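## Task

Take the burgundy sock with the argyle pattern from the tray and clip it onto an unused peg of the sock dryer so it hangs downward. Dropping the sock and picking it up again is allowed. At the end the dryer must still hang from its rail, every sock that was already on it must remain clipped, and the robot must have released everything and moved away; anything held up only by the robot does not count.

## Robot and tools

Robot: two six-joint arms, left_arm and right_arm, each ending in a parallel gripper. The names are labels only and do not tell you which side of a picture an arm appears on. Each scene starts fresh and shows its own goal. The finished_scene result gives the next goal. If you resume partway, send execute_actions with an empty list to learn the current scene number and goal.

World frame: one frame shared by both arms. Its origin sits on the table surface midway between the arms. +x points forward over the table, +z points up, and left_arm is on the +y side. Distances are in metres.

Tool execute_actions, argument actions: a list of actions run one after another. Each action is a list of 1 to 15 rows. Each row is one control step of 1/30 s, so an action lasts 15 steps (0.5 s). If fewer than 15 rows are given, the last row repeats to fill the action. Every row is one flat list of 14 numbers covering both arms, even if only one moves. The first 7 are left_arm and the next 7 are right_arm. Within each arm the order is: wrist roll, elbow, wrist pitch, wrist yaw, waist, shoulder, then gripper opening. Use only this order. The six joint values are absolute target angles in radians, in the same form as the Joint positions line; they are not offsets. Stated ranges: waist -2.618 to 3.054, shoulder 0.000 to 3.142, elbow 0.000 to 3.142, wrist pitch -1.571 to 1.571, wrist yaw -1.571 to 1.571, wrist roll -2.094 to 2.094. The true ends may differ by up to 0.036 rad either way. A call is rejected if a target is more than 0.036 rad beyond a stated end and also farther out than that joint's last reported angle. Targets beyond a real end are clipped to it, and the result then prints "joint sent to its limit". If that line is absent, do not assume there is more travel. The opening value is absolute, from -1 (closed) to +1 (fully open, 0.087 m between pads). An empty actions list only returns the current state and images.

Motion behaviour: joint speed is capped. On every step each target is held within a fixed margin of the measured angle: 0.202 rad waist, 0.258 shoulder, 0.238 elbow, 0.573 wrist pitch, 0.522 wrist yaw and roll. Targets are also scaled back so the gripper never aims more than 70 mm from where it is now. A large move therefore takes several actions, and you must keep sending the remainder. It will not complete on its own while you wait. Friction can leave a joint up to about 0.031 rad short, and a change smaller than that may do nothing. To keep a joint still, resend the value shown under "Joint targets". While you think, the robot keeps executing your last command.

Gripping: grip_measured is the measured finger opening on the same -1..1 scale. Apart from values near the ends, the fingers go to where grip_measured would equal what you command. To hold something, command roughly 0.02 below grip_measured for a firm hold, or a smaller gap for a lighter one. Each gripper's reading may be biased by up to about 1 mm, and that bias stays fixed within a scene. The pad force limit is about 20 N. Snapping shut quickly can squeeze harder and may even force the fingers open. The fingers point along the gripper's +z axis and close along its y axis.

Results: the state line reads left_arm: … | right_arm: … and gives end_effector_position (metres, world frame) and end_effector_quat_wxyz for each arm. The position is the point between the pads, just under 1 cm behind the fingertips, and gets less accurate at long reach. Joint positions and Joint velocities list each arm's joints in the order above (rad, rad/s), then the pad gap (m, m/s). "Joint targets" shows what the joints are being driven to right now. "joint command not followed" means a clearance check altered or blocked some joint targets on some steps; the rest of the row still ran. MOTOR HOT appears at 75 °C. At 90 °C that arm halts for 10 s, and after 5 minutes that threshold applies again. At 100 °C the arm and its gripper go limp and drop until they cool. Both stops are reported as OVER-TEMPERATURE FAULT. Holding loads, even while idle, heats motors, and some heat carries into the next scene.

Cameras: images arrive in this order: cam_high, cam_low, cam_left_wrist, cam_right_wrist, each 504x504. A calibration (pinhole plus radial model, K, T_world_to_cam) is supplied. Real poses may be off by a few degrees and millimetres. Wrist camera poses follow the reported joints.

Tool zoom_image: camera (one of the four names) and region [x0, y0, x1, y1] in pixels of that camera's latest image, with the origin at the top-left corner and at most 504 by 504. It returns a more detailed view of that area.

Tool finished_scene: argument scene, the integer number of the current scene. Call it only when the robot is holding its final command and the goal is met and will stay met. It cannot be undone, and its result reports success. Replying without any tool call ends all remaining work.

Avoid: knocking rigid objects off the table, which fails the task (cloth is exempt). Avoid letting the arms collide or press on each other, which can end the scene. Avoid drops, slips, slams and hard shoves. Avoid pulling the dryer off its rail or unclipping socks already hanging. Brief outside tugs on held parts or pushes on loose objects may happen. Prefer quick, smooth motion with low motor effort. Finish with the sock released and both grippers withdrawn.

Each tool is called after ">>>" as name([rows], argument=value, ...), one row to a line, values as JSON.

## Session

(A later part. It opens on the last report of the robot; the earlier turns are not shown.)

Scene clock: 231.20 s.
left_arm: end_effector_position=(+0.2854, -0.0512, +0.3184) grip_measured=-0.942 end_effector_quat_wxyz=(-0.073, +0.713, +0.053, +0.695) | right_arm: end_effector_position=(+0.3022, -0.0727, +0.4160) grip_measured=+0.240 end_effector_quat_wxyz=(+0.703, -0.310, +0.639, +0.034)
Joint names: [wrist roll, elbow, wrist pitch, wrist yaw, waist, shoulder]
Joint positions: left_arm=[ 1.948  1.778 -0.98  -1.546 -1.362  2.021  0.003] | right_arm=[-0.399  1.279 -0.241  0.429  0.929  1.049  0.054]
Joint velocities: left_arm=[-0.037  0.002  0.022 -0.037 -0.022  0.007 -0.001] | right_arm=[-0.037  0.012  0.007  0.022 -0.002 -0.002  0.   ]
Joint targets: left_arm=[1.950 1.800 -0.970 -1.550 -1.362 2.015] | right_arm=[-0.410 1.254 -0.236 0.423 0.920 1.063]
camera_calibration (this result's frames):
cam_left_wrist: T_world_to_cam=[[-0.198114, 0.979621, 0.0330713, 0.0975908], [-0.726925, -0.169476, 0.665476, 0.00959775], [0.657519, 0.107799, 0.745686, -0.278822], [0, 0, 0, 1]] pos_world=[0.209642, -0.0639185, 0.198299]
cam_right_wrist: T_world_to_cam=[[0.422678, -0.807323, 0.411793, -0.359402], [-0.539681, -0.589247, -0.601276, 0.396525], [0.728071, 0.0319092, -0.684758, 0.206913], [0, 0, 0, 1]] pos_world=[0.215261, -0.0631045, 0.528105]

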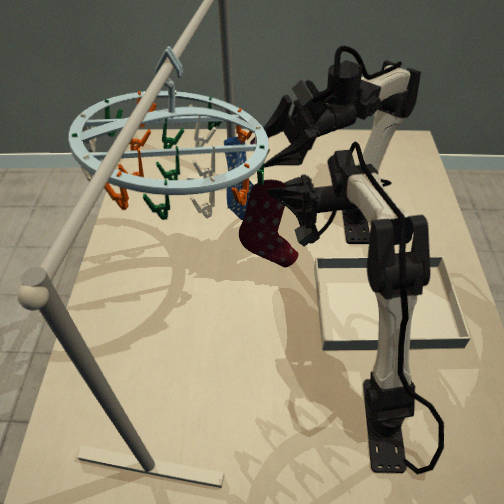

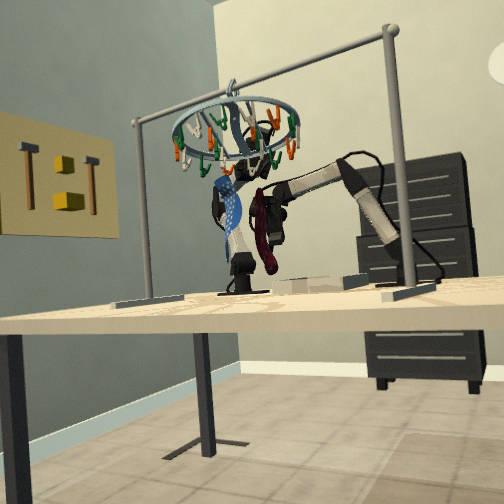

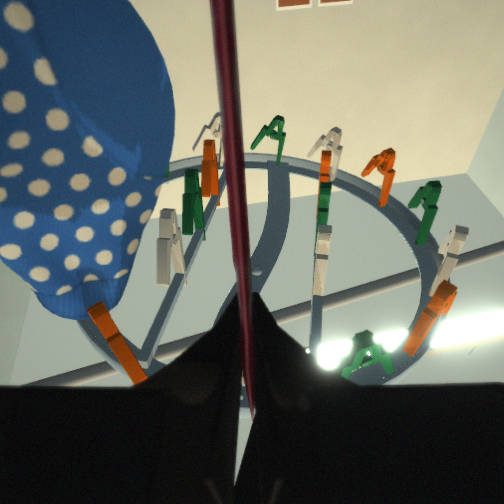

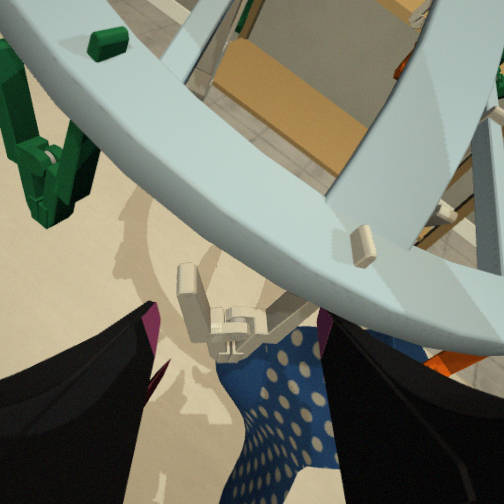

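>>> execute_actions([
  [[1.95,1.80,-0.97,-1.55,-1.362,2.015,-1.0,-0.41,1.27,-0.232,0.42,0.917,1.066,0.26],[1.95,1.80,-0.97,-1.55,-1.362,2.015,-1.0,-0.41,1.28,-0.228,0.417,0.914,1.07,0.28],[1.95,1.80,-0.97,-1.55,-1.362,2.015,-1.0,-0.41,1.28,-0.224,0.413,0.91,1.074,0.28],[1.95,1.80,-0.97,-1.55,-1.362,2.015,-1.0,-0.41,1.28,-0.22,0.409,0.906,1.078,0.28],[1.95,1.80,-0.97,-1.55,-1.362,2.015,-1.0,-0.41,1.28,-0.214,0.405,0.902,1.082,0.28],[1.95,1.80,-0.97,-1.55,-1.362,2.015,-1.0,-0.41,1.28,-0.208,0.401,0.898,1.086,0.28],[1.95,1.80,-0.97,-1.55,-1.362,2.015,-1.0,-0.41,1.28,-0.2,0.398,0.895,1.088,0.28]],
  [[1.95,1.80,-0.97,-1.55,-1.362,2.015,-1.0,-0.41,1.28,-0.2,0.398,0.895,1.088,0.28]],
])

>>> zoom_image(camera="cam_low", region=[210, 120, 290, 200])

Scene clock: 233.53 s.
left_arm: end_effector_position=(+0.2854, -0.0512, +0.3184) grip_measured=-0.942 end_effector_quat_wxyz=(-0.073, +0.713, +0.053, +0.695) | right_arm: end_effector_position=(+0.3117, -0.0686, +0.4133) grip_measured=+0.280 end_effector_quat_wxyz=(+0.703, -0.309, +0.640, +0.033)
Joint names: [wrist roll, elbow, wrist pitch, wrist yaw, waist, shoulder]
Joint positions: left_arm=[ 1.948  1.778 -0.98  -1.546 -1.362  2.021  0.003] | right_arm=[-0.399  1.279 -0.215  0.405  0.904  1.076  0.056]
Joint velocities: left_arm=[ 0.037  0.007  0.051  0.037 -0.012 -0.002 -0.001] | right_arm=[-0.022 -0.002 -0.051  0.007 -0.007 -0.017  0.002]
Joint targets: left_arm=[1.950 1.800 -0.970 -1.550 -1.362 2.015] | right_arm=[-0.410 1.280 -0.200 0.398 0.895 1.088]
camera_calibration (this result's frames):
cam_left_wrist: T_world_to_cam=[[-0.198114, 0.979621, 0.0330713, 0.0975908], [-0.726925, -0.169476, 0.665476, 0.00959775], [0.657519, 0.107799, 0.745686, -0.278822], [0, 0, 0, 1]] pos_world=[0.209642, -0.0639185, 0.198299]
cam_right_wrist: T_world_to_cam=[[0.421623, -0.807907, 0.41173, -0.358715], [-0.540841, -0.58851, -0.600955, 0.402666], [0.727823, 0.0306959, -0.685078, 0.198143], [0, 0, 0, 1]] pos_world=[0.224808, -0.0589173, 0.525421]

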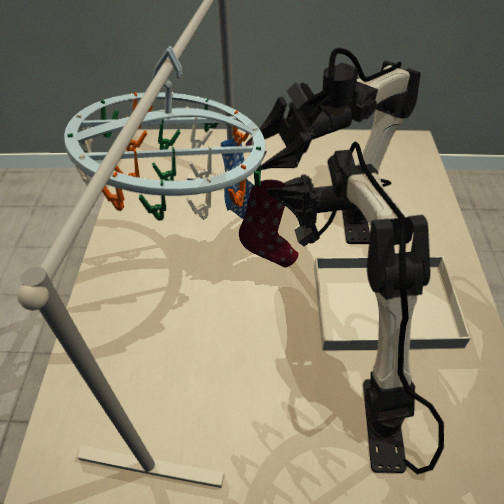

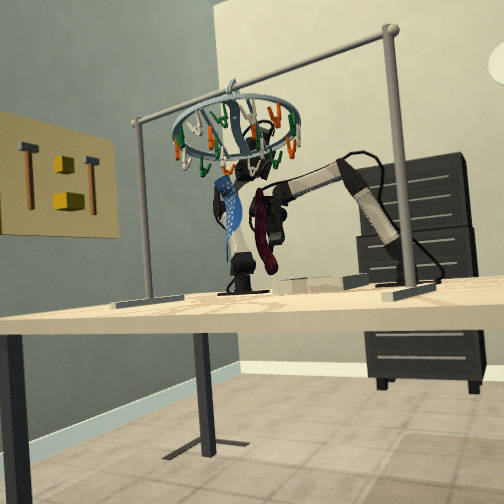

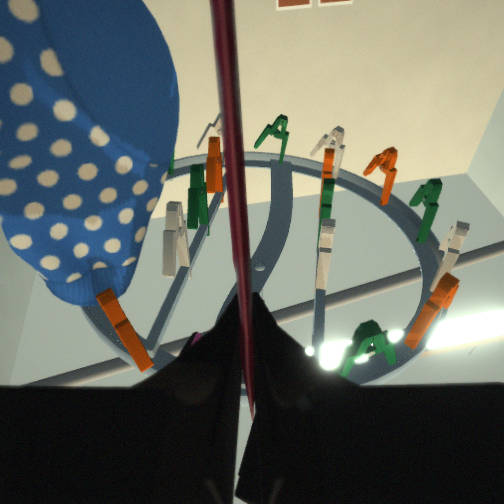

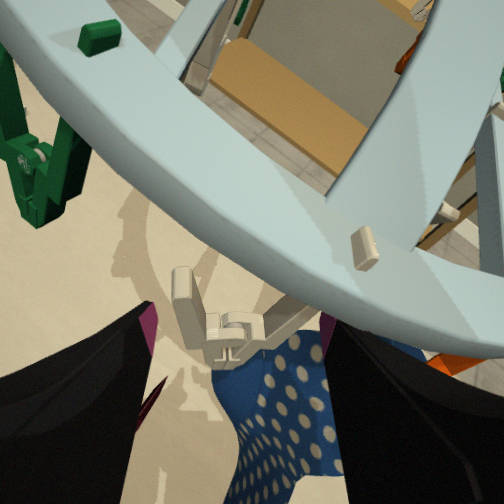

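Region (210, 120, 290, 200) of cam_low's 504x504 image, scaled by 6.300, with more detail than that image has.

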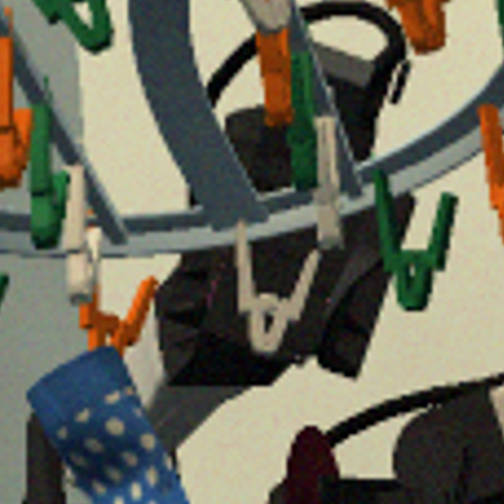

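>>> execute_actions([
  [[1.95,1.80,-0.97,-1.55,-1.362,2.015,-1.0,-0.41,1.275,-0.22,0.415,0.914,1.065,0.28],[1.95,1.80,-0.97,-1.55,-1.362,2.015,-1.0,-0.41,1.27,-0.23,0.425,0.924,1.05,0.28],[1.95,1.80,-0.97,-1.55,-1.362,2.015,-1.0,-0.41,1.265,-0.24,0.435,0.934,1.035,0.28],[1.95,1.80,-0.97,-1.55,-1.362,2.015,-1.0,-0.41,1.26,-0.25,0.445,0.944,1.02,0.28],[1.95,1.80,-0.97,-1.55,-1.362,2.015,-1.0,-0.41,1.25,-0.255,0.455,0.954,1.005,0.28],[1.95,1.80,-0.97,-1.55,-1.362,2.015,-1.0,-0.41,1.24,-0.255,0.465,0.964,0.99,0.28],[1.95,1.80,-0.97,-1.55,-1.362,2.015,-1.0,-0.41,1.23,-0.25,0.47,0.974,0.975,0.28],[1.95,1.80,-0.97,-1.55,-1.362,2.015,-1.0,-0.41,1.21,-0.22,0.47,0.978,0.965,0.28],[1.95,1.80,-0.97,-1.55,-1.362,2.015,-1.0,-0.41,1.185,-0.18,0.47,0.978,0.955,0.28],[1.95,1.80,-0.97,-1.55,-1.362,2.015,-1.0,-0.41,1.16,-0.14,0.468,0.978,0.945,0.28],[1.95,1.80,-0.97,-1.55,-1.362,2.015,-1.0,-0.41,1.135,-0.10,0.466,0.978,0.938,0.28],[1.95,1.80,-0.97,-1.55,-1.362,2.015,-1.0,-0.41,1.11,-0.06,0.464,0.978,0.93,0.28],[1.95,1.80,-0.97,-1.55,-1.362,2.015,-1.0,-0.41,1.085,-0.02,0.462,0.978,0.923,0.28],[1.95,1.80,-0.97,-1.55,-1.362,2.015,-1.0,-0.41,1.06,0.02,0.46,0.978,0.916,0.28],[1.95,1.80,-0.97,-1.55,-1.362,2.015,-1.0,-0.41,1.04,0.06,0.458,0.978,0.91,0.28]],
  [[1.95,1.80,-0.97,-1.55,-1.362,2.015,-1.0,-0.41,1.02,0.10,0.456,0.976,0.905,0.25],[1.95,1.80,-0.97,-1.55,-1.362,2.015,-1.0,-0.41,1.0,0.13,0.456,0.975,0.9,0.22],[1.95,1.80,-0.97,-1.55,-1.362,2.015,-1.0,-0.41,0.99,0.155,0.455,0.974,0.898,0.2],[1.95,1.80,-0.97,-1.55,-1.362,2.015,-1.0,-0.41,0.98,0.175,0.455,0.973,0.897,0.18],[1.95,1.80,-0.97,-1.55,-1.362,2.015,-1.0,-0.41,0.975,0.19,0.455,0.973,0.897,0.16]],
  [[1.95,1.80,-0.97,-1.55,-1.362,2.015,-1.0,-0.41,0.975,0.19,0.455,0.973,0.897,0.16]],
])

Scene clock: 244.57 s.
left_arm: end_effector_position=(+0.2854, -0.0512, +0.3184) grip_measured=-0.942 end_effector_quat_wxyz=(-0.073, +0.713, +0.053, +0.695) | right_arm: end_effector_position=(+0.2867, -0.0782, +0.4274) grip_measured=+0.160 end_effector_quat_wxyz=(+0.784, -0.232, +0.570, +0.087)
Joint names: [wrist roll, elbow, wrist pitch, wrist yaw, waist, shoulder]
Joint positions: left_arm=[ 1.948  1.778 -0.98  -1.546 -1.362  2.021  0.003] | right_arm=[-0.399  0.999  0.183  0.455  0.969  0.908  0.051]
Joint velocities: left_arm=[ 0.11  -0.002 -0.051  0.051 -0.002  0.012 -0.   ] | right_arm=[ 0.022  0.017  0.066  0.007  0.002 -0.002 -0.   ]
Joint targets: left_arm=[1.950 1.800 -0.970 -1.550 -1.362 2.015] | right_arm=[-0.410 0.975 0.190 0.455 0.973 0.897]
camera_calibration (this result's frames):
cam_left_wrist: T_world_to_cam=[[-0.198114, 0.979621, 0.0330713, 0.0975908], [-0.726925, -0.169476, 0.665476, 0.00959775], [0.657519, 0.107799, 0.745686, -0.278822], [0, 0, 0, 1]] pos_world=[0.209642, -0.0639185, 0.198299]
cam_right_wrist: T_world_to_cam=[[0.377922, -0.882559, 0.279758, -0.298641], [-0.416982, -0.432039, -0.799668, 0.453681], [0.82662, 0.185558, -0.531288, 0.144393], [0, 0, 0, 1]] pos_world=[0.182681, -0.0943537, 0.523055]

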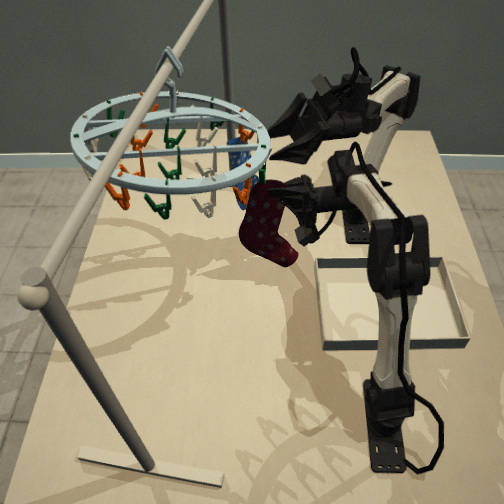

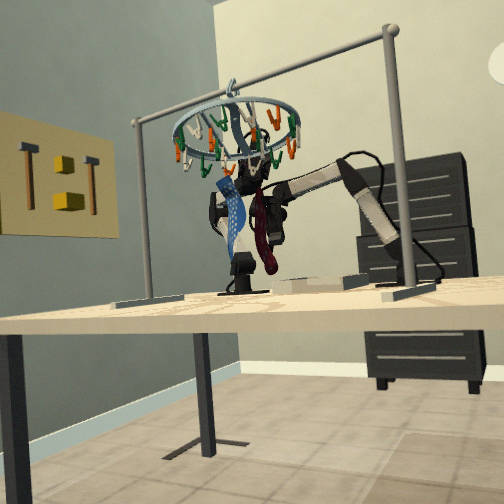

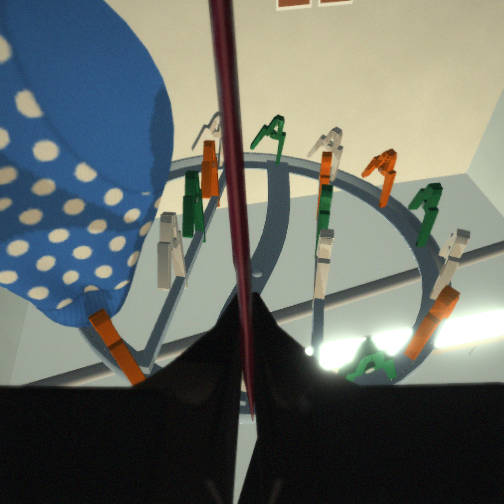

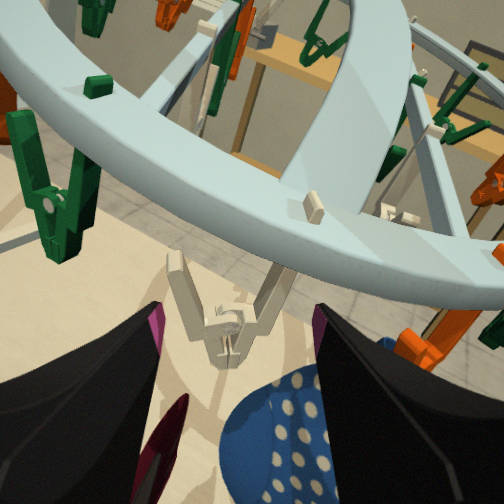

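>>> execute_actions([
  [[1.95,1.80,-0.97,-1.55,-1.362,2.015,-1.0,-0.41,1.0,0.19,0.455,0.97,0.915,0.18],[1.95,1.80,-0.97,-1.55,-1.362,2.015,-1.0,-0.41,1.015,0.195,0.455,0.968,0.925,0.2],[1.95,1.80,-0.97,-1.55,-1.362,2.015,-1.0,-0.41,1.02,0.198,0.452,0.966,0.932,0.2],[1.95,1.80,-0.97,-1.55,-1.362,2.015,-1.0,-0.41,1.024,0.201,0.449,0.963,0.939,0.2],[1.95,1.80,-0.97,-1.55,-1.362,2.015,-1.0,-0.41,1.028,0.204,0.446,0.96,0.946,0.2],[1.95,1.80,-0.97,-1.55,-1.362,2.015,-1.0,-0.41,1.031,0.207,0.443,0.957,0.952,0.2],[1.95,1.80,-0.97,-1.55,-1.362,2.015,-1.0,-0.41,1.034,0.21,0.44,0.954,0.958,0.2],[1.95,1.80,-0.97,-1.55,-1.362,2.015,-1.0,-0.41,1.037,0.213,0.437,0.951,0.964,0.2],[1.95,1.80,-0.97,-1.55,-1.362,2.015,-1.0,-0.41,1.04,0.216,0.434,0.948,0.97,0.2],[1.95,1.80,-0.97,-1.55,-1.362,2.015,-1.0,-0.41,1.043,0.219,0.432,0.946,0.975,0.2],[1.95,1.80,-0.97,-1.55,-1.362,2.015,-1.0,-0.41,1.046,0.222,0.43,0.944,0.98,0.2],[1.95,1.80,-0.97,-1.55,-1.362,2.015,-1.0,-0.41,1.048,0.225,0.428,0.942,0.985,0.2]],
  [[1.95,1.80,-0.97,-1.55,-1.362,2.015,-1.0,-0.41,1.048,0.225,0.428,0.942,0.985,0.2]],
])

>>> zoom_image(camera="cam_low", region=[210, 120, 290, 200])

Scene clock: 249.37 s.
left_arm: end_effector_position=(+0.2854, -0.0512, +0.3184) grip_measured=-0.942 end_effector_quat_wxyz=(-0.073, +0.713, +0.053, +0.695) | right_arm: end_effector_position=(+0.2987, -0.0663, +0.4291) grip_measured=+0.200 end_effector_quat_wxyz=(+0.784, -0.235, +0.568, +0.086)
Joint names: [wrist roll, elbow, wrist pitch, wrist yaw, waist, shoulder]
Joint positions: left_arm=[ 1.948  1.778 -0.98  -1.546 -1.362  2.021  0.003] | right_arm=[-0.399  1.028  0.216  0.434  0.951  0.972  0.052]
Joint velocities: left_arm=[ 0.022 -0.017  0.022  0.081  0.007 -0.007 -0.   ] | right_arm=[-0.051 -0.007 -0.007 -0.051  0.002 -0.017 -0.   ]
Joint targets: left_arm=[1.950 1.800 -0.970 -1.550 -1.362 2.015] | right_arm=[-0.410 1.048 0.225 0.428 0.942 0.985]
camera_calibration (this result's frames):
cam_left_wrist: T_world_to_cam=[[-0.198114, 0.979621, 0.0330713, 0.0975908], [-0.726925, -0.169476, 0.665476, 0.00959775], [0.657519, 0.107799, 0.745686, -0.278822], [0, 0, 0, 1]] pos_world=[0.209642, -0.0639185, 0.198299]
cam_right_wrist: T_world_to_cam=[[0.377992, -0.880795, 0.28517, -0.295402], [-0.413789, -0.436273, -0.799027, 0.463652], [0.828192, 0.184026, -0.529371, 0.131754], [0, 0, 0, 1]] pos_world=[0.194396, -0.082156, 0.524457]

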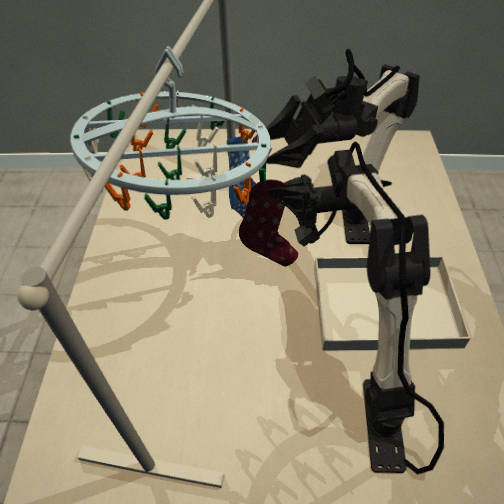

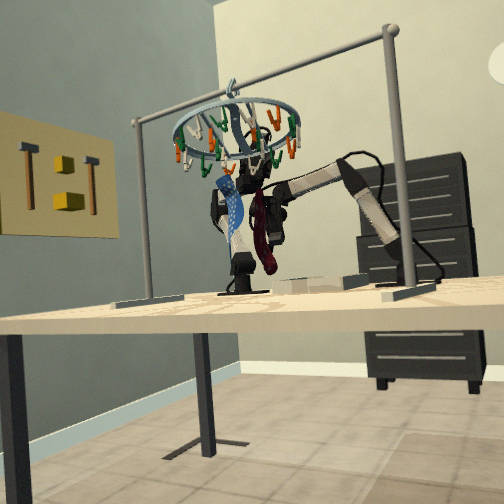

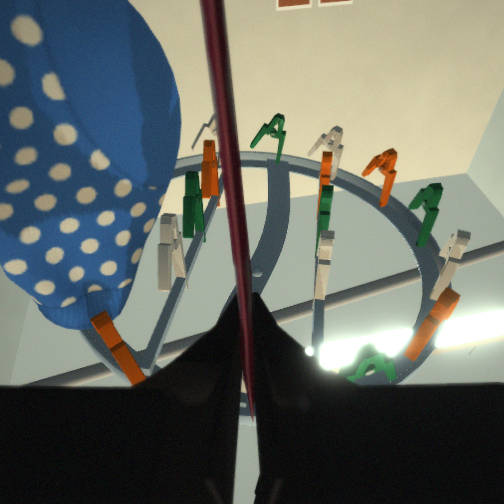

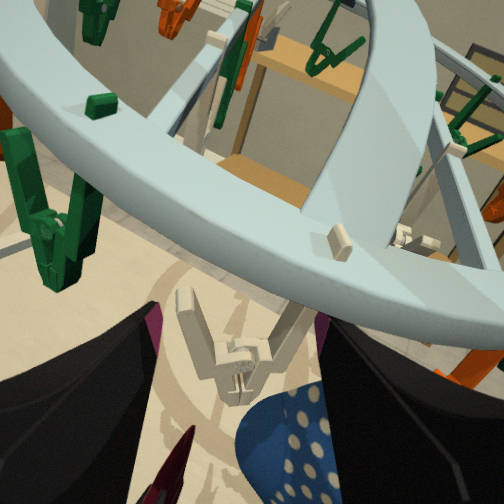

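Region (210, 120, 290, 200) of cam_low's 504x504 image, scaled by 6.300, with more detail than that image has.

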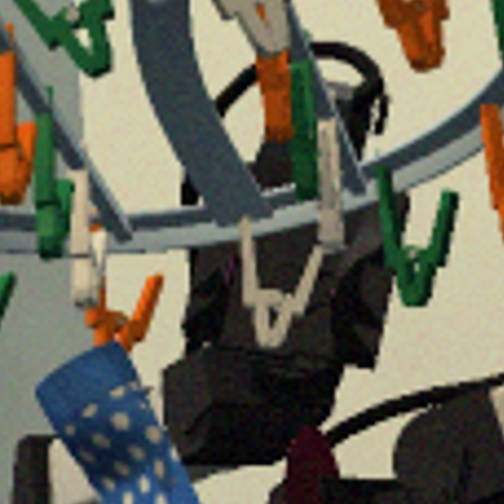

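>>> execute_actions([
  [[1.95,1.80,-0.97,-1.55,-1.362,2.015,-1.0,-0.41,1.052,0.225,0.426,0.94,0.989,0.2],[1.95,1.80,-0.97,-1.55,-1.362,2.015,-1.0,-0.41,1.056,0.225,0.424,0.938,0.993,0.19],[1.95,1.80,-0.97,-1.55,-1.362,2.015,-1.0,-0.41,1.06,0.225,0.422,0.935,0.997,0.18],[1.95,1.80,-0.97,-1.55,-1.362,2.015,-1.0,-0.41,1.062,0.225,0.42,0.933,1.0,0.17]],
  [[1.95,1.80,-0.97,-1.55,-1.362,2.015,-1.0,-0.41,1.062,0.225,0.42,0.933,1.0,0.15],[1.95,1.80,-0.97,-1.55,-1.362,2.015,-1.0,-0.41,1.062,0.225,0.42,0.933,1.0,0.13],[1.95,1.80,-0.97,-1.55,-1.362,2.015,-1.0,-0.41,1.062,0.225,0.42,0.933,1.0,0.11],[1.95,1.80,-0.97,-1.55,-1.362,2.015,-1.0,-0.41,1.062,0.225,0.42,0.933,1.0,0.09],[1.95,1.80,-0.97,-1.55,-1.362,2.015,-1.0,-0.41,1.062,0.225,0.42,0.933,1.0,0.07],[1.95,1.80,-0.97,-1.55,-1.362,2.015,-1.0,-0.41,1.062,0.225,0.42,0.933,1.0,0.05]],
])

Scene clock: 251.93 s.
left_arm: end_effector_position=(+0.2854, -0.0512, +0.3184) grip_measured=-0.942 end_effector_quat_wxyz=(-0.073, +0.713, +0.053, +0.695) | right_arm: end_effector_position=(+0.3016, -0.0653, +0.4321) grip_measured=+0.050 end_effector_quat_wxyz=(+0.785, -0.234, +0.567, +0.085)
Joint names: [wrist roll, elbow, wrist pitch, wrist yaw, waist, shoulder]
Joint positions: left_arm=[ 1.948  1.778 -0.98  -1.546 -1.362  2.021  0.003] | right_arm=[-0.399  1.042  0.217  0.427  0.943  0.985  0.046]
Joint velocities: left_arm=[-0.022 -0.007 -0.066 -0.066 -0.007  0.002  0.   ] | right_arm=[-0.007 -0.012 -0.037 -0.007  0.002  0.012  0.   ]
Joint targets: left_arm=[1.950 1.800 -0.970 -1.550 -1.362 2.015] | right_arm=[-0.410 1.062 0.225 0.420 0.933 1.000]
camera_calibration (this result's frames):
cam_left_wrist: T_world_to_cam=[[-0.198114, 0.979621, 0.0330713, 0.0975908], [-0.726925, -0.169476, 0.665476, 0.00959775], [0.657519, 0.107799, 0.745686, -0.278822], [0, 0, 0, 1]] pos_world=[0.209642, -0.0639185, 0.198299]
cam_right_wrist: T_world_to_cam=[[0.376147, -0.881463, 0.285546, -0.296092], [-0.411657, -0.435076, -0.800779, 0.467873], [0.830091, 0.183663, -0.526513, 0.128978], [0, 0, 0, 1]] pos_world=[0.196914, -0.0811225, 0.52712]

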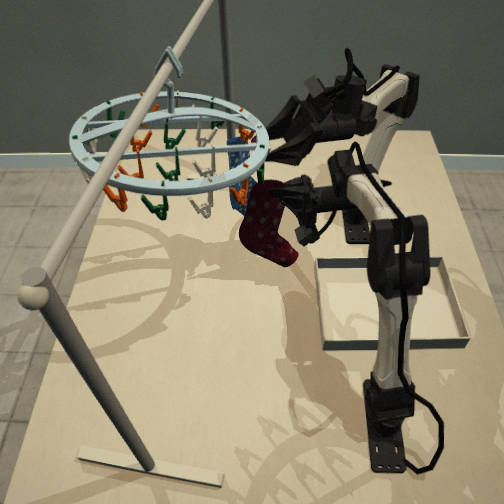

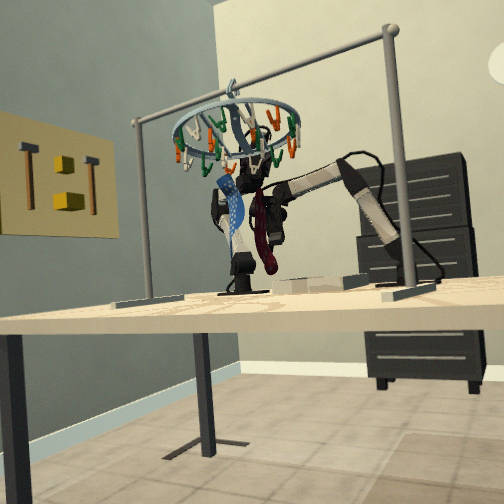

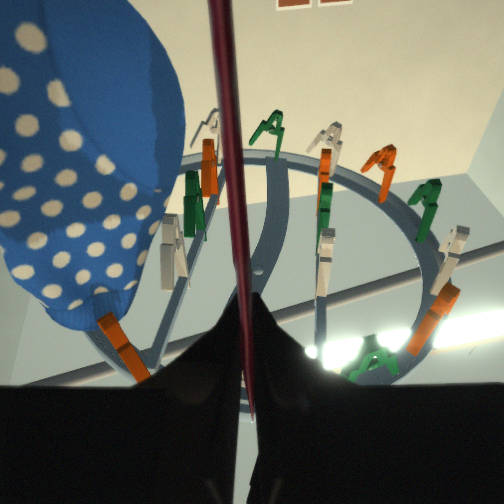

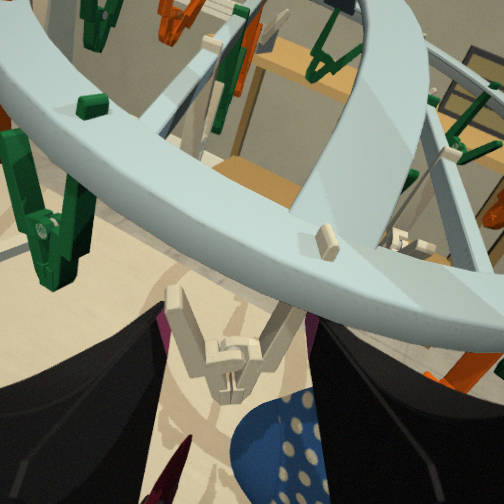

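>>> execute_actions([
  [[1.95,1.80,-0.97,-1.55,-1.362,2.015,-1.0,-0.41,1.062,0.225,0.42,0.933,1.0,0.03],[1.95,1.80,-0.97,-1.55,-1.362,2.015,-1.0,-0.41,1.062,0.225,0.42,0.933,1.0,0.01],[1.95,1.80,-0.97,-1.55,-1.362,2.015,-1.0,-0.41,1.062,0.225,0.42,0.933,1.0,-0.01],[1.95,1.80,-0.97,-1.55,-1.362,2.015,-1.0,-0.41,1.062,0.225,0.42,0.933,1.0,-0.03],[1.95,1.80,-0.97,-1.55,-1.362,2.015,-1.0,-0.41,1.062,0.225,0.42,0.933,1.0,-0.05],[1.95,1.80,-0.97,-1.55,-1.362,2.015,-1.0,-0.41,1.062,0.225,0.42,0.933,1.0,-0.07],[1.95,1.80,-0.97,-1.55,-1.362,2.015,-1.0,-0.41,1.062,0.225,0.42,0.933,1.0,-0.09],[1.95,1.80,-0.97,-1.55,-1.362,2.015,-1.0,-0.41,1.062,0.225,0.42,0.933,1.0,-0.11],[1.95,1.80,-0.97,-1.55,-1.362,2.015,-1.0,-0.41,1.062,0.225,0.42,0.933,1.0,-0.13],[1.95,1.80,-0.97,-1.55,-1.362,2.015,-1.0,-0.41,1.062,0.225,0.42,0.933,1.0,-0.15],[1.95,1.80,-0.97,-1.55,-1.362,2.015,-1.0,-0.41,1.062,0.225,0.42,0.933,1.0,-0.17],[1.95,1.80,-0.97,-1.55,-1.362,2.015,-1.0,-0.41,1.062,0.225,0.42,0.933,1.0,-0.19],[1.95,1.80,-0.97,-1.55,-1.362,2.015,-1.0,-0.41,1.062,0.225,0.42,0.933,1.0,-0.21],[1.95,1.80,-0.97,-1.55,-1.362,2.015,-1.0,-0.41,1.062,0.225,0.42,0.933,1.0,-0.23],[1.95,1.80,-0.97,-1.55,-1.362,2.015,-1.0,-0.41,1.062,0.225,0.42,0.933,1.0,-0.25]],
  [[1.95,1.80,-0.97,-1.55,-1.362,2.015,-1.0,-0.41,1.062,0.225,0.42,0.933,1.0,-0.27],[1.95,1.80,-0.97,-1.55,-1.362,2.015,-1.0,-0.41,1.062,0.225,0.42,0.933,1.0,-0.29],[1.95,1.80,-0.97,-1.55,-1.362,2.015,-1.0,-0.41,1.062,0.225,0.42,0.933,1.0,-0.31],[1.95,1.80,-0.97,-1.55,-1.362,2.015,-1.0,-0.41,1.062,0.225,0.42,0.933,1.0,-0.33],[1.95,1.80,-0.97,-1.55,-1.362,2.015,-1.0,-0.41,1.062,0.225,0.42,0.933,1.0,-0.35],[1.95,1.80,-0.97,-1.55,-1.362,2.015,-1.0,-0.41,1.062,0.225,0.42,0.933,1.0,-0.37],[1.95,1.80,-0.97,-1.55,-1.362,2.015,-1.0,-0.41,1.062,0.225,0.42,0.933,1.0,-0.39],[1.95,1.80,-0.97,-1.55,-1.362,2.015,-1.0,-0.41,1.062,0.225,0.42,0.933,1.0,-0.41],[1.95,1.80,-0.97,-1.55,-1.362,2.015,-1.0,-0.41,1.062,0.225,0.42,0.933,1.0,-0.43],[1.95,1.80,-0.97,-1.55,-1.362,2.015,-1.0,-0.41,1.062,0.225,0.42,0.933,1.0,-0.45]],
])

>>> zoom_image(camera="cam_low", region=[210, 120, 290, 200])

Scene clock: 255.47 s.
left_arm: end_effector_position=(+0.2854, -0.0512, +0.3184) grip_measured=-0.942 end_effector_quat_wxyz=(-0.073, +0.713, +0.053, +0.695) | right_arm: end_effector_position=(+0.3029, -0.0676, +0.4336) grip_measured=-0.309 end_effector_quat_wxyz=(+0.787, -0.229, +0.567, +0.083)
Joint names: [wrist roll, elbow, wrist pitch, wrist yaw, waist, shoulder]
Joint positions: left_arm=[ 1.948  1.778 -0.98  -1.546 -1.362  2.021  0.003] | right_arm=[-0.399  1.042  0.225  0.433  0.938  0.985  0.03 ]
Joint velocities: left_arm=[-0.007  0.002  0.022 -0.037 -0.037  0.002  0.   ] | right_arm=[-0.051  0.007 -0.022 -0.037 -0.017 -0.017  0.001]
Joint targets: left_arm=[1.950 1.800 -0.970 -1.550 -1.362 2.015] | right_arm=[-0.410 1.062 0.225 0.420 0.933 1.000]
camera_calibration (this result's frames):
cam_left_wrist: T_world_to_cam=[[-0.198114, 0.979621, 0.0330713, 0.0975908], [-0.726925, -0.169476, 0.665476, 0.00959775], [0.657519, 0.107799, 0.745686, -0.278822], [0, 0, 0, 1]] pos_world=[0.209642, -0.0639185, 0.198299]
cam_right_wrist: T_world_to_cam=[[0.366417, -0.887136, 0.280586, -0.294289], [-0.413637, -0.425432, -0.80493, 0.471676], [0.833452, 0.17888, -0.522837, 0.126188], [0, 0, 0, 1]] pos_world=[0.197764, -0.0829805, 0.528215]

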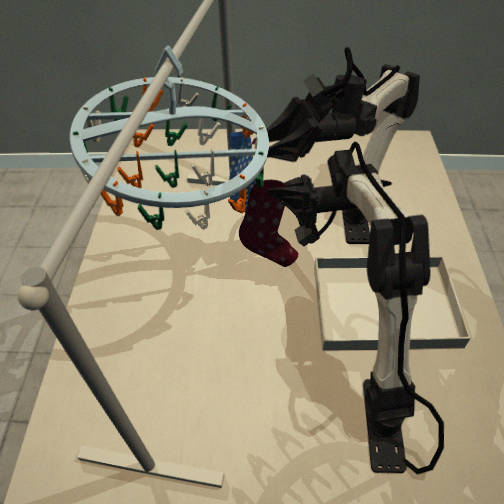

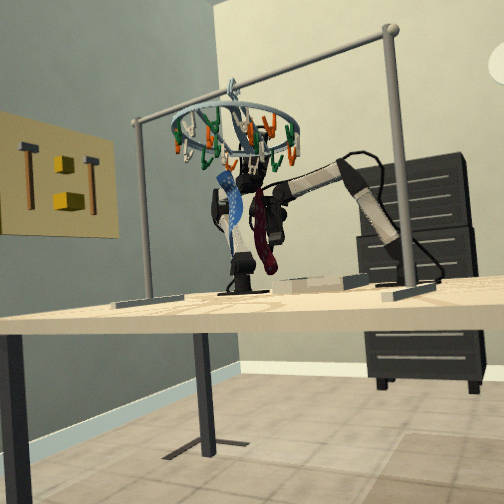

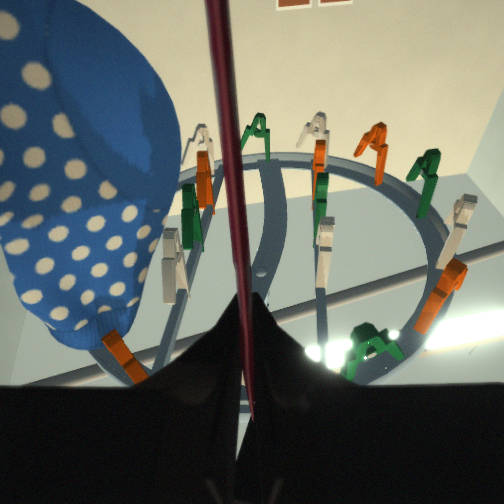

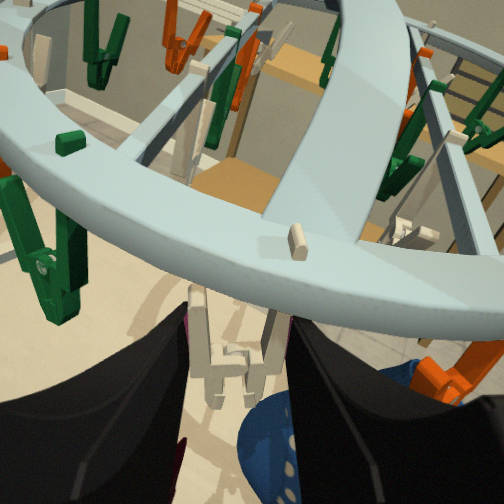

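Region (210, 120, 290, 200) of cam_low's 504x504 image, scaled by 6.300, with more detail than that image has.

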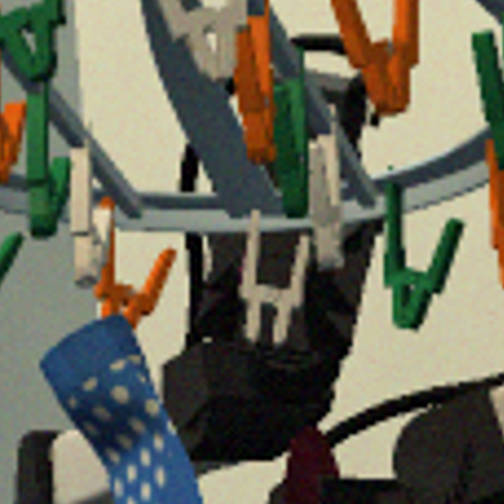

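>>> execute_actions([
  [[1.95,1.80,-0.97,-1.55,-1.362,2.015,-1.0,-0.40,1.065,0.225,0.44,0.945,1.003,-0.45],[1.95,1.80,-0.97,-1.55,-1.362,2.015,-1.0,-0.395,1.068,0.225,0.45,0.951,1.006,-0.45],[1.95,1.80,-0.97,-1.55,-1.362,2.015,-1.0,-0.39,1.071,0.225,0.46,0.957,1.01,-0.45],[1.95,1.80,-0.97,-1.55,-1.362,2.015,-1.0,-0.385,1.074,0.225,0.47,0.963,1.013,-0.45],[1.95,1.80,-0.97,-1.55,-1.362,2.015,-1.0,-0.38,1.077,0.226,0.48,0.968,1.017,-0.45],[1.95,1.80,-0.97,-1.55,-1.362,2.015,-1.0,-0.376,1.08,0.226,0.49,0.974,1.02,-0.45],[1.95,1.80,-0.97,-1.55,-1.362,2.015,-1.0,-0.372,1.083,0.226,0.50,0.979,1.024,-0.45],[1.95,1.80,-0.97,-1.55,-1.362,2.015,-1.0,-0.368,1.086,0.227,0.51,0.985,1.027,-0.45],[1.95,1.80,-0.97,-1.55,-1.362,2.015,-1.0,-0.364,1.089,0.227,0.52,0.99,1.031,-0.45],[1.95,1.80,-0.97,-1.55,-1.362,2.015,-1.0,-0.36,1.092,0.227,0.53,0.996,1.034,-0.45],[1.95,1.80,-0.97,-1.55,-1.362,2.015,-1.0,-0.357,1.095,0.228,0.54,1.001,1.038,-0.45],[1.95,1.80,-0.97,-1.55,-1.362,2.015,-1.0,-0.354,1.098,0.228,0.55,1.007,1.041,-0.45],[1.95,1.80,-0.97,-1.55,-1.362,2.015,-1.0,-0.351,1.101,0.228,0.56,1.012,1.045,-0.45],[1.95,1.80,-0.97,-1.55,-1.362,2.015,-1.0,-0.348,1.104,0.229,0.57,1.018,1.048,-0.45],[1.95,1.80,-0.97,-1.55,-1.362,2.015,-1.0,-0.345,1.107,0.229,0.58,1.023,1.052,-0.45]],
  [[1.95,1.80,-0.97,-1.55,-1.362,2.015,-1.0,-0.342,1.11,0.229,0.59,1.029,1.055,-0.45],[1.95,1.80,-0.97,-1.55,-1.362,2.015,-1.0,-0.34,1.113,0.23,0.60,1.034,1.059,-0.45],[1.95,1.80,-0.97,-1.55,-1.362,2.015,-1.0,-0.338,1.116,0.23,0.61,1.04,1.062,-0.45],[1.95,1.80,-0.97,-1.55,-1.362,2.015,-1.0,-0.336,1.119,0.23,0.62,1.045,1.066,-0.45],[1.95,1.80,-0.97,-1.55,-1.362,2.015,-1.0,-0.334,1.122,0.23,0.63,1.051,1.069,-0.45],[1.95,1.80,-0.97,-1.55,-1.362,2.015,-1.0,-0.332,1.125,0.231,0.64,1.056,1.073,-0.45],[1.95,1.80,-0.97,-1.55,-1.362,2.015,-1.0,-0.33,1.128,0.231,0.65,1.062,1.076,-0.45],[1.95,1.80,-0.97,-1.55,-1.362,2.015,-1.0,-0.328,1.131,0.231,0.66,1.067,1.08,-0.45],[1.95,1.80,-0.97,-1.55,-1.362,2.015,-1.0,-0.326,1.134,0.231,0.67,1.073,1.083,-0.45],[1.95,1.80,-0.97,-1.55,-1.362,2.015,-1.0,-0.324,1.137,0.232,0.68,1.078,1.087,-0.45],[1.95,1.80,-0.97,-1.55,-1.362,2.015,-1.0,-0.322,1.14,0.232,0.69,1.084,1.09,-0.45],[1.95,1.80,-0.97,-1.55,-1.362,2.015,-1.0,-0.32,1.143,0.232,0.70,1.089,1.094,-0.45],[1.95,1.80,-0.97,-1.55,-1.362,2.015,-1.0,-0.318,1.146,0.232,0.71,1.095,1.097,-0.45],[1.95,1.80,-0.97,-1.55,-1.362,2.015,-1.0,-0.316,1.149,0.233,0.72,1.10,1.101,-0.45],[1.95,1.80,-0.97,-1.55,-1.362,2.015,-1.0,-0.314,1.152,0.233,0.73,1.106,1.104,-0.45]],
  [[1.95,1.80,-0.97,-1.55,-1.362,2.015,-1.0,-0.312,1.156,0.233,0.74,1.111,1.108,-0.45],[1.95,1.80,-0.97,-1.55,-1.362,2.015,-1.0,-0.31,1.16,0.233,0.75,1.117,1.111,-0.45],[1.95,1.80,-0.97,-1.55,-1.362,2.015,-1.0,-0.308,1.164,0.234,0.76,1.122,1.115,-0.45],[1.95,1.80,-0.97,-1.55,-1.362,2.015,-1.0,-0.306,1.168,0.234,0.77,1.128,1.118,-0.45],[1.95,1.80,-0.97,-1.55,-1.362,2.015,-1.0,-0.304,1.172,0.234,0.78,1.133,1.122,-0.45],[1.95,1.80,-0.97,-1.55,-1.362,2.015,-1.0,-0.302,1.176,0.234,0.79,1.139,1.125,-0.45],[1.95,1.80,-0.97,-1.55,-1.362,2.015,-1.0,-0.30,1.18,0.235,0.80,1.144,1.129,-0.45],[1.95,1.80,-0.97,-1.55,-1.362,2.015,-1.0,-0.299,1.183,0.235,0.81,1.15,1.132,-0.45],[1.95,1.80,-0.97,-1.55,-1.362,2.015,-1.0,-0.298,1.186,0.235,0.82,1.155,1.136,-0.45],[1.95,1.80,-0.97,-1.55,-1.362,2.015,-1.0,-0.297,1.189,0.235,0.83,1.161,1.139,-0.45],[1.95,1.80,-0.97,-1.55,-1.362,2.015,-1.0,-0.296,1.192,0.235,0.84,1.166,1.142,-0.45],[1.95,1.80,-0.97,-1.55,-1.362,2.015,-1.0,-0.295,1.195,0.235,0.85,1.172,1.145,-0.45],[1.95,1.80,-0.97,-1.55,-1.362,2.015,-1.0,-0.295,1.197,0.235,0.858,1.177,1.148,-0.45]],
  [[1.95,1.80,-0.97,-1.55,-1.362,2.015,-1.0,-0.295,1.197,0.235,0.858,1.177,1.148,-0.45]],
])

>>> zoom_image(camera="cam_low", region=[210, 120, 310, 220])

Scene clock: 264.60 s.
left_arm: end_effector_position=(+0.2854, -0.0512, +0.3184) grip_measured=-0.942 end_effector_quat_wxyz=(-0.073, +0.713, +0.053, +0.695) | right_arm: end_effector_position=(+0.2889, -0.0400, +0.4350) grip_measured=-0.311 end_effector_quat_wxyz=(+0.764, -0.124, +0.628, +0.077)
Joint names: [wrist roll, elbow, wrist pitch, wrist yaw, waist, shoulder]
Joint positions: left_arm=[ 1.948  1.778 -0.98  -1.546 -1.362  2.021  0.003] | right_arm=[-0.306  1.179  0.231  0.851  1.167  1.133  0.03 ]
Joint velocities: left_arm=[ 0.066  0.017 -0.022 -0.081 -0.002  0.002 -0.   ] | right_arm=[-0.095  0.002 -0.081  0.037  0.002 -0.007 -0.001]
Joint targets: left_arm=[1.950 1.800 -0.970 -1.550 -1.362 2.015] | right_arm=[-0.295 1.197 0.235 0.858 1.177 1.148]
camera_calibration (this result's frames):
cam_left_wrist: T_world_to_cam=[[-0.198114, 0.979621, 0.0330713, 0.0975908], [-0.726925, -0.169476, 0.665476, 0.00959775], [0.657519, 0.107799, 0.745686, -0.278822], [0, 0, 0, 1]] pos_world=[0.209642, -0.0639185, 0.198299]
cam_right_wrist: T_world_to_cam=[[0.251452, -0.961518, 0.1107, -0.160968], [-0.573596, -0.240168, -0.783139, 0.52289], [0.779589, 0.133425, -0.611913, 0.186069], [0, 0, 0, 1]] pos_world=[0.195346, -0.0540185, 0.541173]

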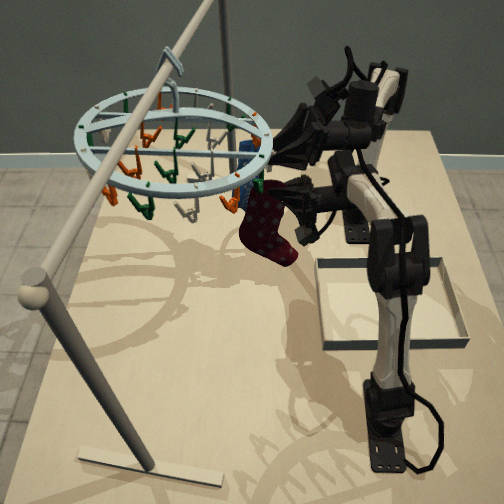

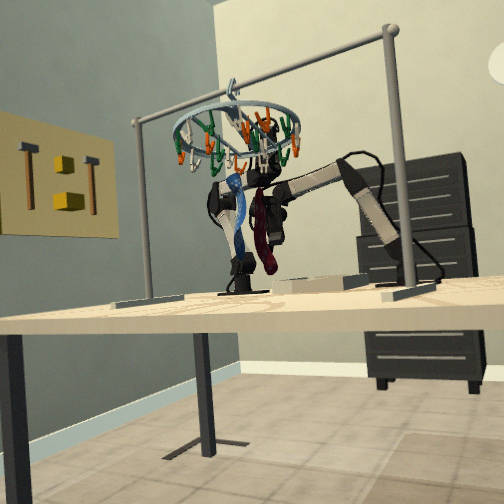

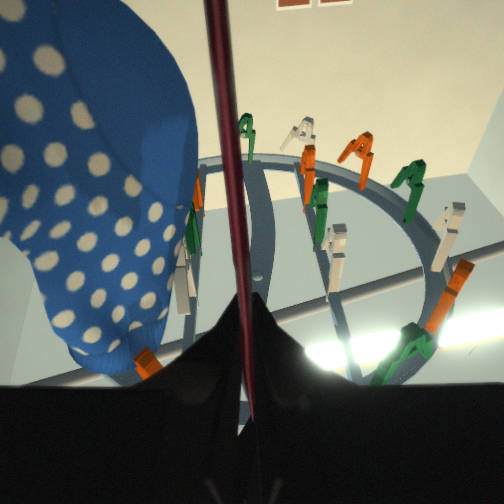

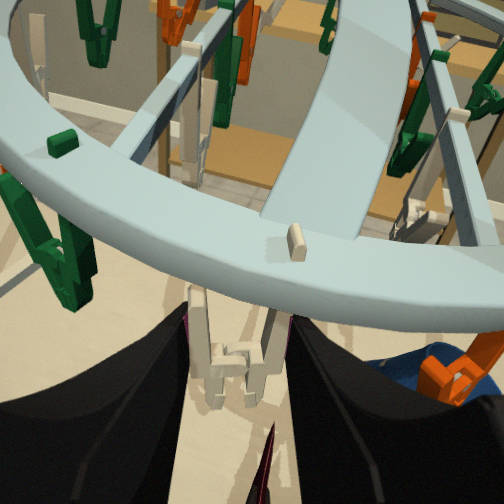

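Region (210, 120, 310, 220) of cam_low's 504x504 image, scaled by 5.040, with more detail than that image has.

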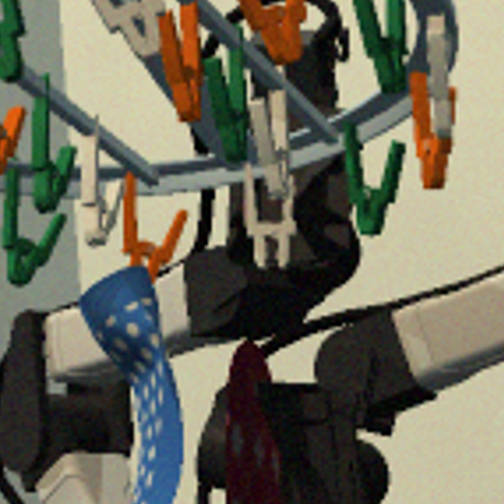

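>>> execute_actions([
  [[1.95,1.80,-0.98,-1.55,-1.36,2.005,-1.0,-0.295,1.197,0.235,0.858,1.177,1.148,-0.45],[1.95,1.80,-0.99,-1.55,-1.36,1.997,-1.0,-0.295,1.197,0.235,0.858,1.177,1.148,-0.45],[1.95,1.801,-1.0,-1.55,-1.358,1.989,-1.0,-0.295,1.197,0.235,0.858,1.177,1.148,-0.45],[1.95,1.802,-1.01,-1.55,-1.357,1.981,-1.0,-0.295,1.197,0.235,0.858,1.177,1.148,-0.45],[1.95,1.803,-1.02,-1.55,-1.356,1.973,-1.0,-0.295,1.197,0.235,0.858,1.177,1.148,-0.45],[1.95,1.804,-1.03,-1.55,-1.355,1.965,-1.0,-0.295,1.197,0.235,0.858,1.177,1.148,-0.45],[1.95,1.805,-1.04,-1.55,-1.354,1.957,-1.0,-0.295,1.197,0.235,0.858,1.177,1.148,-0.45],[1.95,1.805,-1.05,-1.55,-1.353,1.95,-1.0,-0.295,1.197,0.235,0.858,1.177,1.148,-0.45],[1.95,1.805,-1.055,-1.55,-1.352,1.945,-1.0,-0.295,1.197,0.235,0.858,1.177,1.148,-0.45]],
  [[1.95,1.805,-1.055,-1.55,-1.352,1.945,-1.0,-0.295,1.197,0.235,0.858,1.177,1.148,-0.45]],
])

>>> zoom_image(camera="cam_low", region=[210, 120, 310, 220])

Scene clock: 270.37 s.
left_arm: end_effector_position=(+0.2823, -0.0353, +0.3440) grip_measured=-0.942 end_effector_quat_wxyz=(-0.071, +0.713, +0.055, +0.695) | right_arm: end_effector_position=(+0.2889, -0.0401, +0.4350) grip_measured=-0.311 end_effector_quat_wxyz=(+0.764, -0.124, +0.628, +0.077)
Joint names: [wrist roll, elbow, wrist pitch, wrist yaw, waist, shoulder]
Joint positions: left_arm=[ 1.948  1.786 -1.048 -1.546 -1.362  1.956  0.003] | right_arm=[-0.306  1.179  0.231  0.851  1.167  1.133  0.03 ]
Joint velocities: left_arm=[-0.051  0.002  0.007 -0.007 -0.017 -0.007 -0.   ] | right_arm=[-0.022 -0.002 -0.007 -0.037  0.007  0.007 -0.   ]
Joint targets: left_arm=[1.950 1.805 -1.055 -1.550 -1.352 1.945] | right_arm=[-0.295 1.197 0.235 0.858 1.177 1.148]
camera_calibration (this result's frames):
cam_left_wrist: T_world_to_cam=[[-0.198146, 0.979791, 0.0273523, 0.0825597], [-0.727634, -0.165734, 0.665644, -0.00666635], [0.656725, 0.111992, 0.745768, -0.297308], [0, 0, 0, 1]] pos_world=[0.206758, -0.0486999, 0.223902]
cam_right_wrist: T_world_to_cam=[[0.25111, -0.961615, 0.110637, -0.160909], [-0.573759, -0.239925, -0.783094, 0.522911], [0.77958, 0.133164, -0.611983, 0.186078], [0, 0, 0, 1]] pos_world=[0.195368, -0.0540518, 0.541167]

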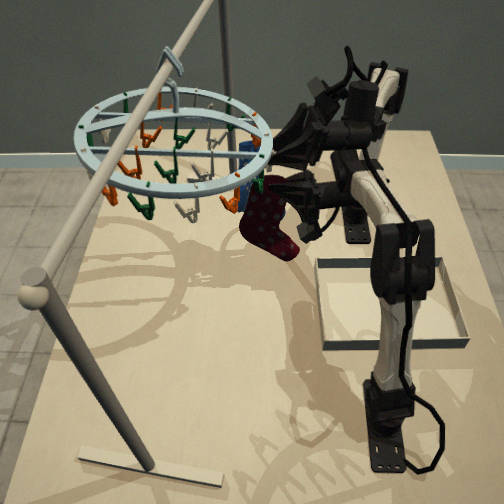

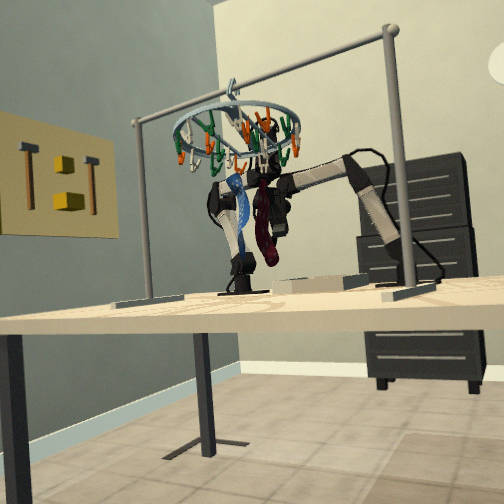

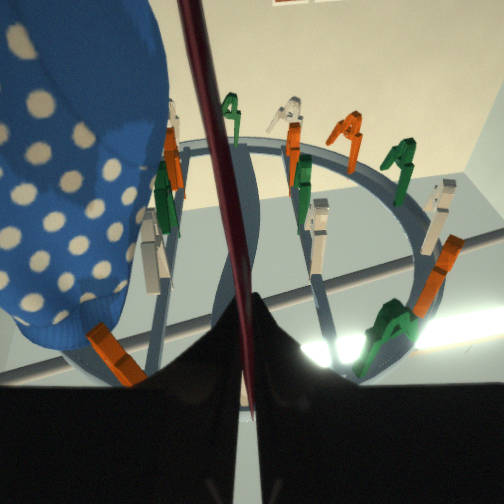

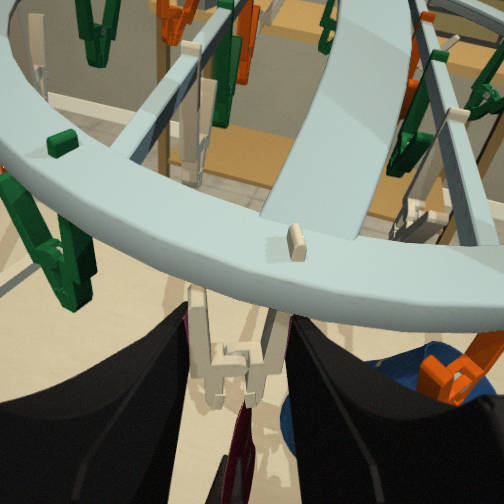

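Region (210, 120, 310, 220) of cam_low's 504x504 image, scaled by 5.040, with more detail than that image has.

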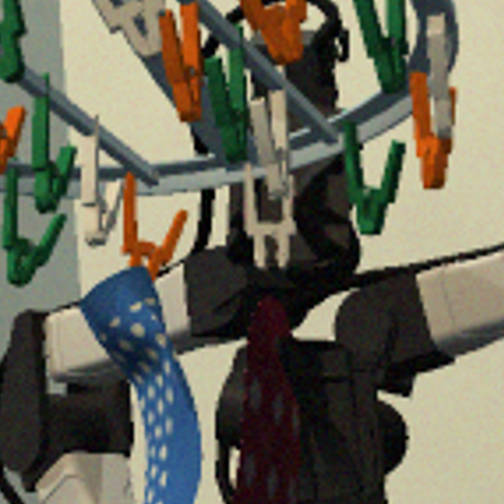

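>>> zoom_image(camera="cam_right_wrist", region=[160, 344, 320, 504])

Region (160, 344, 320, 504) of cam_right_wrist's 504x504 image, scaled by 3.150, with more detail than that image has.

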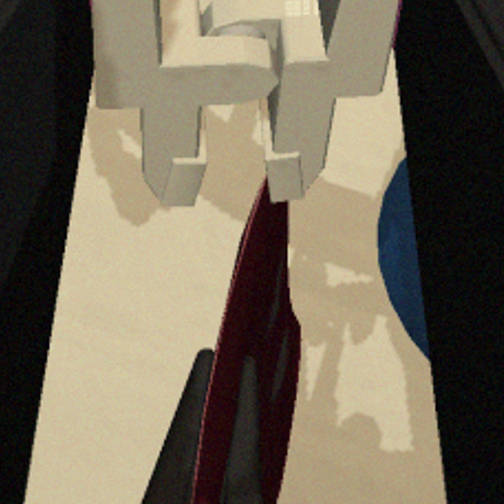

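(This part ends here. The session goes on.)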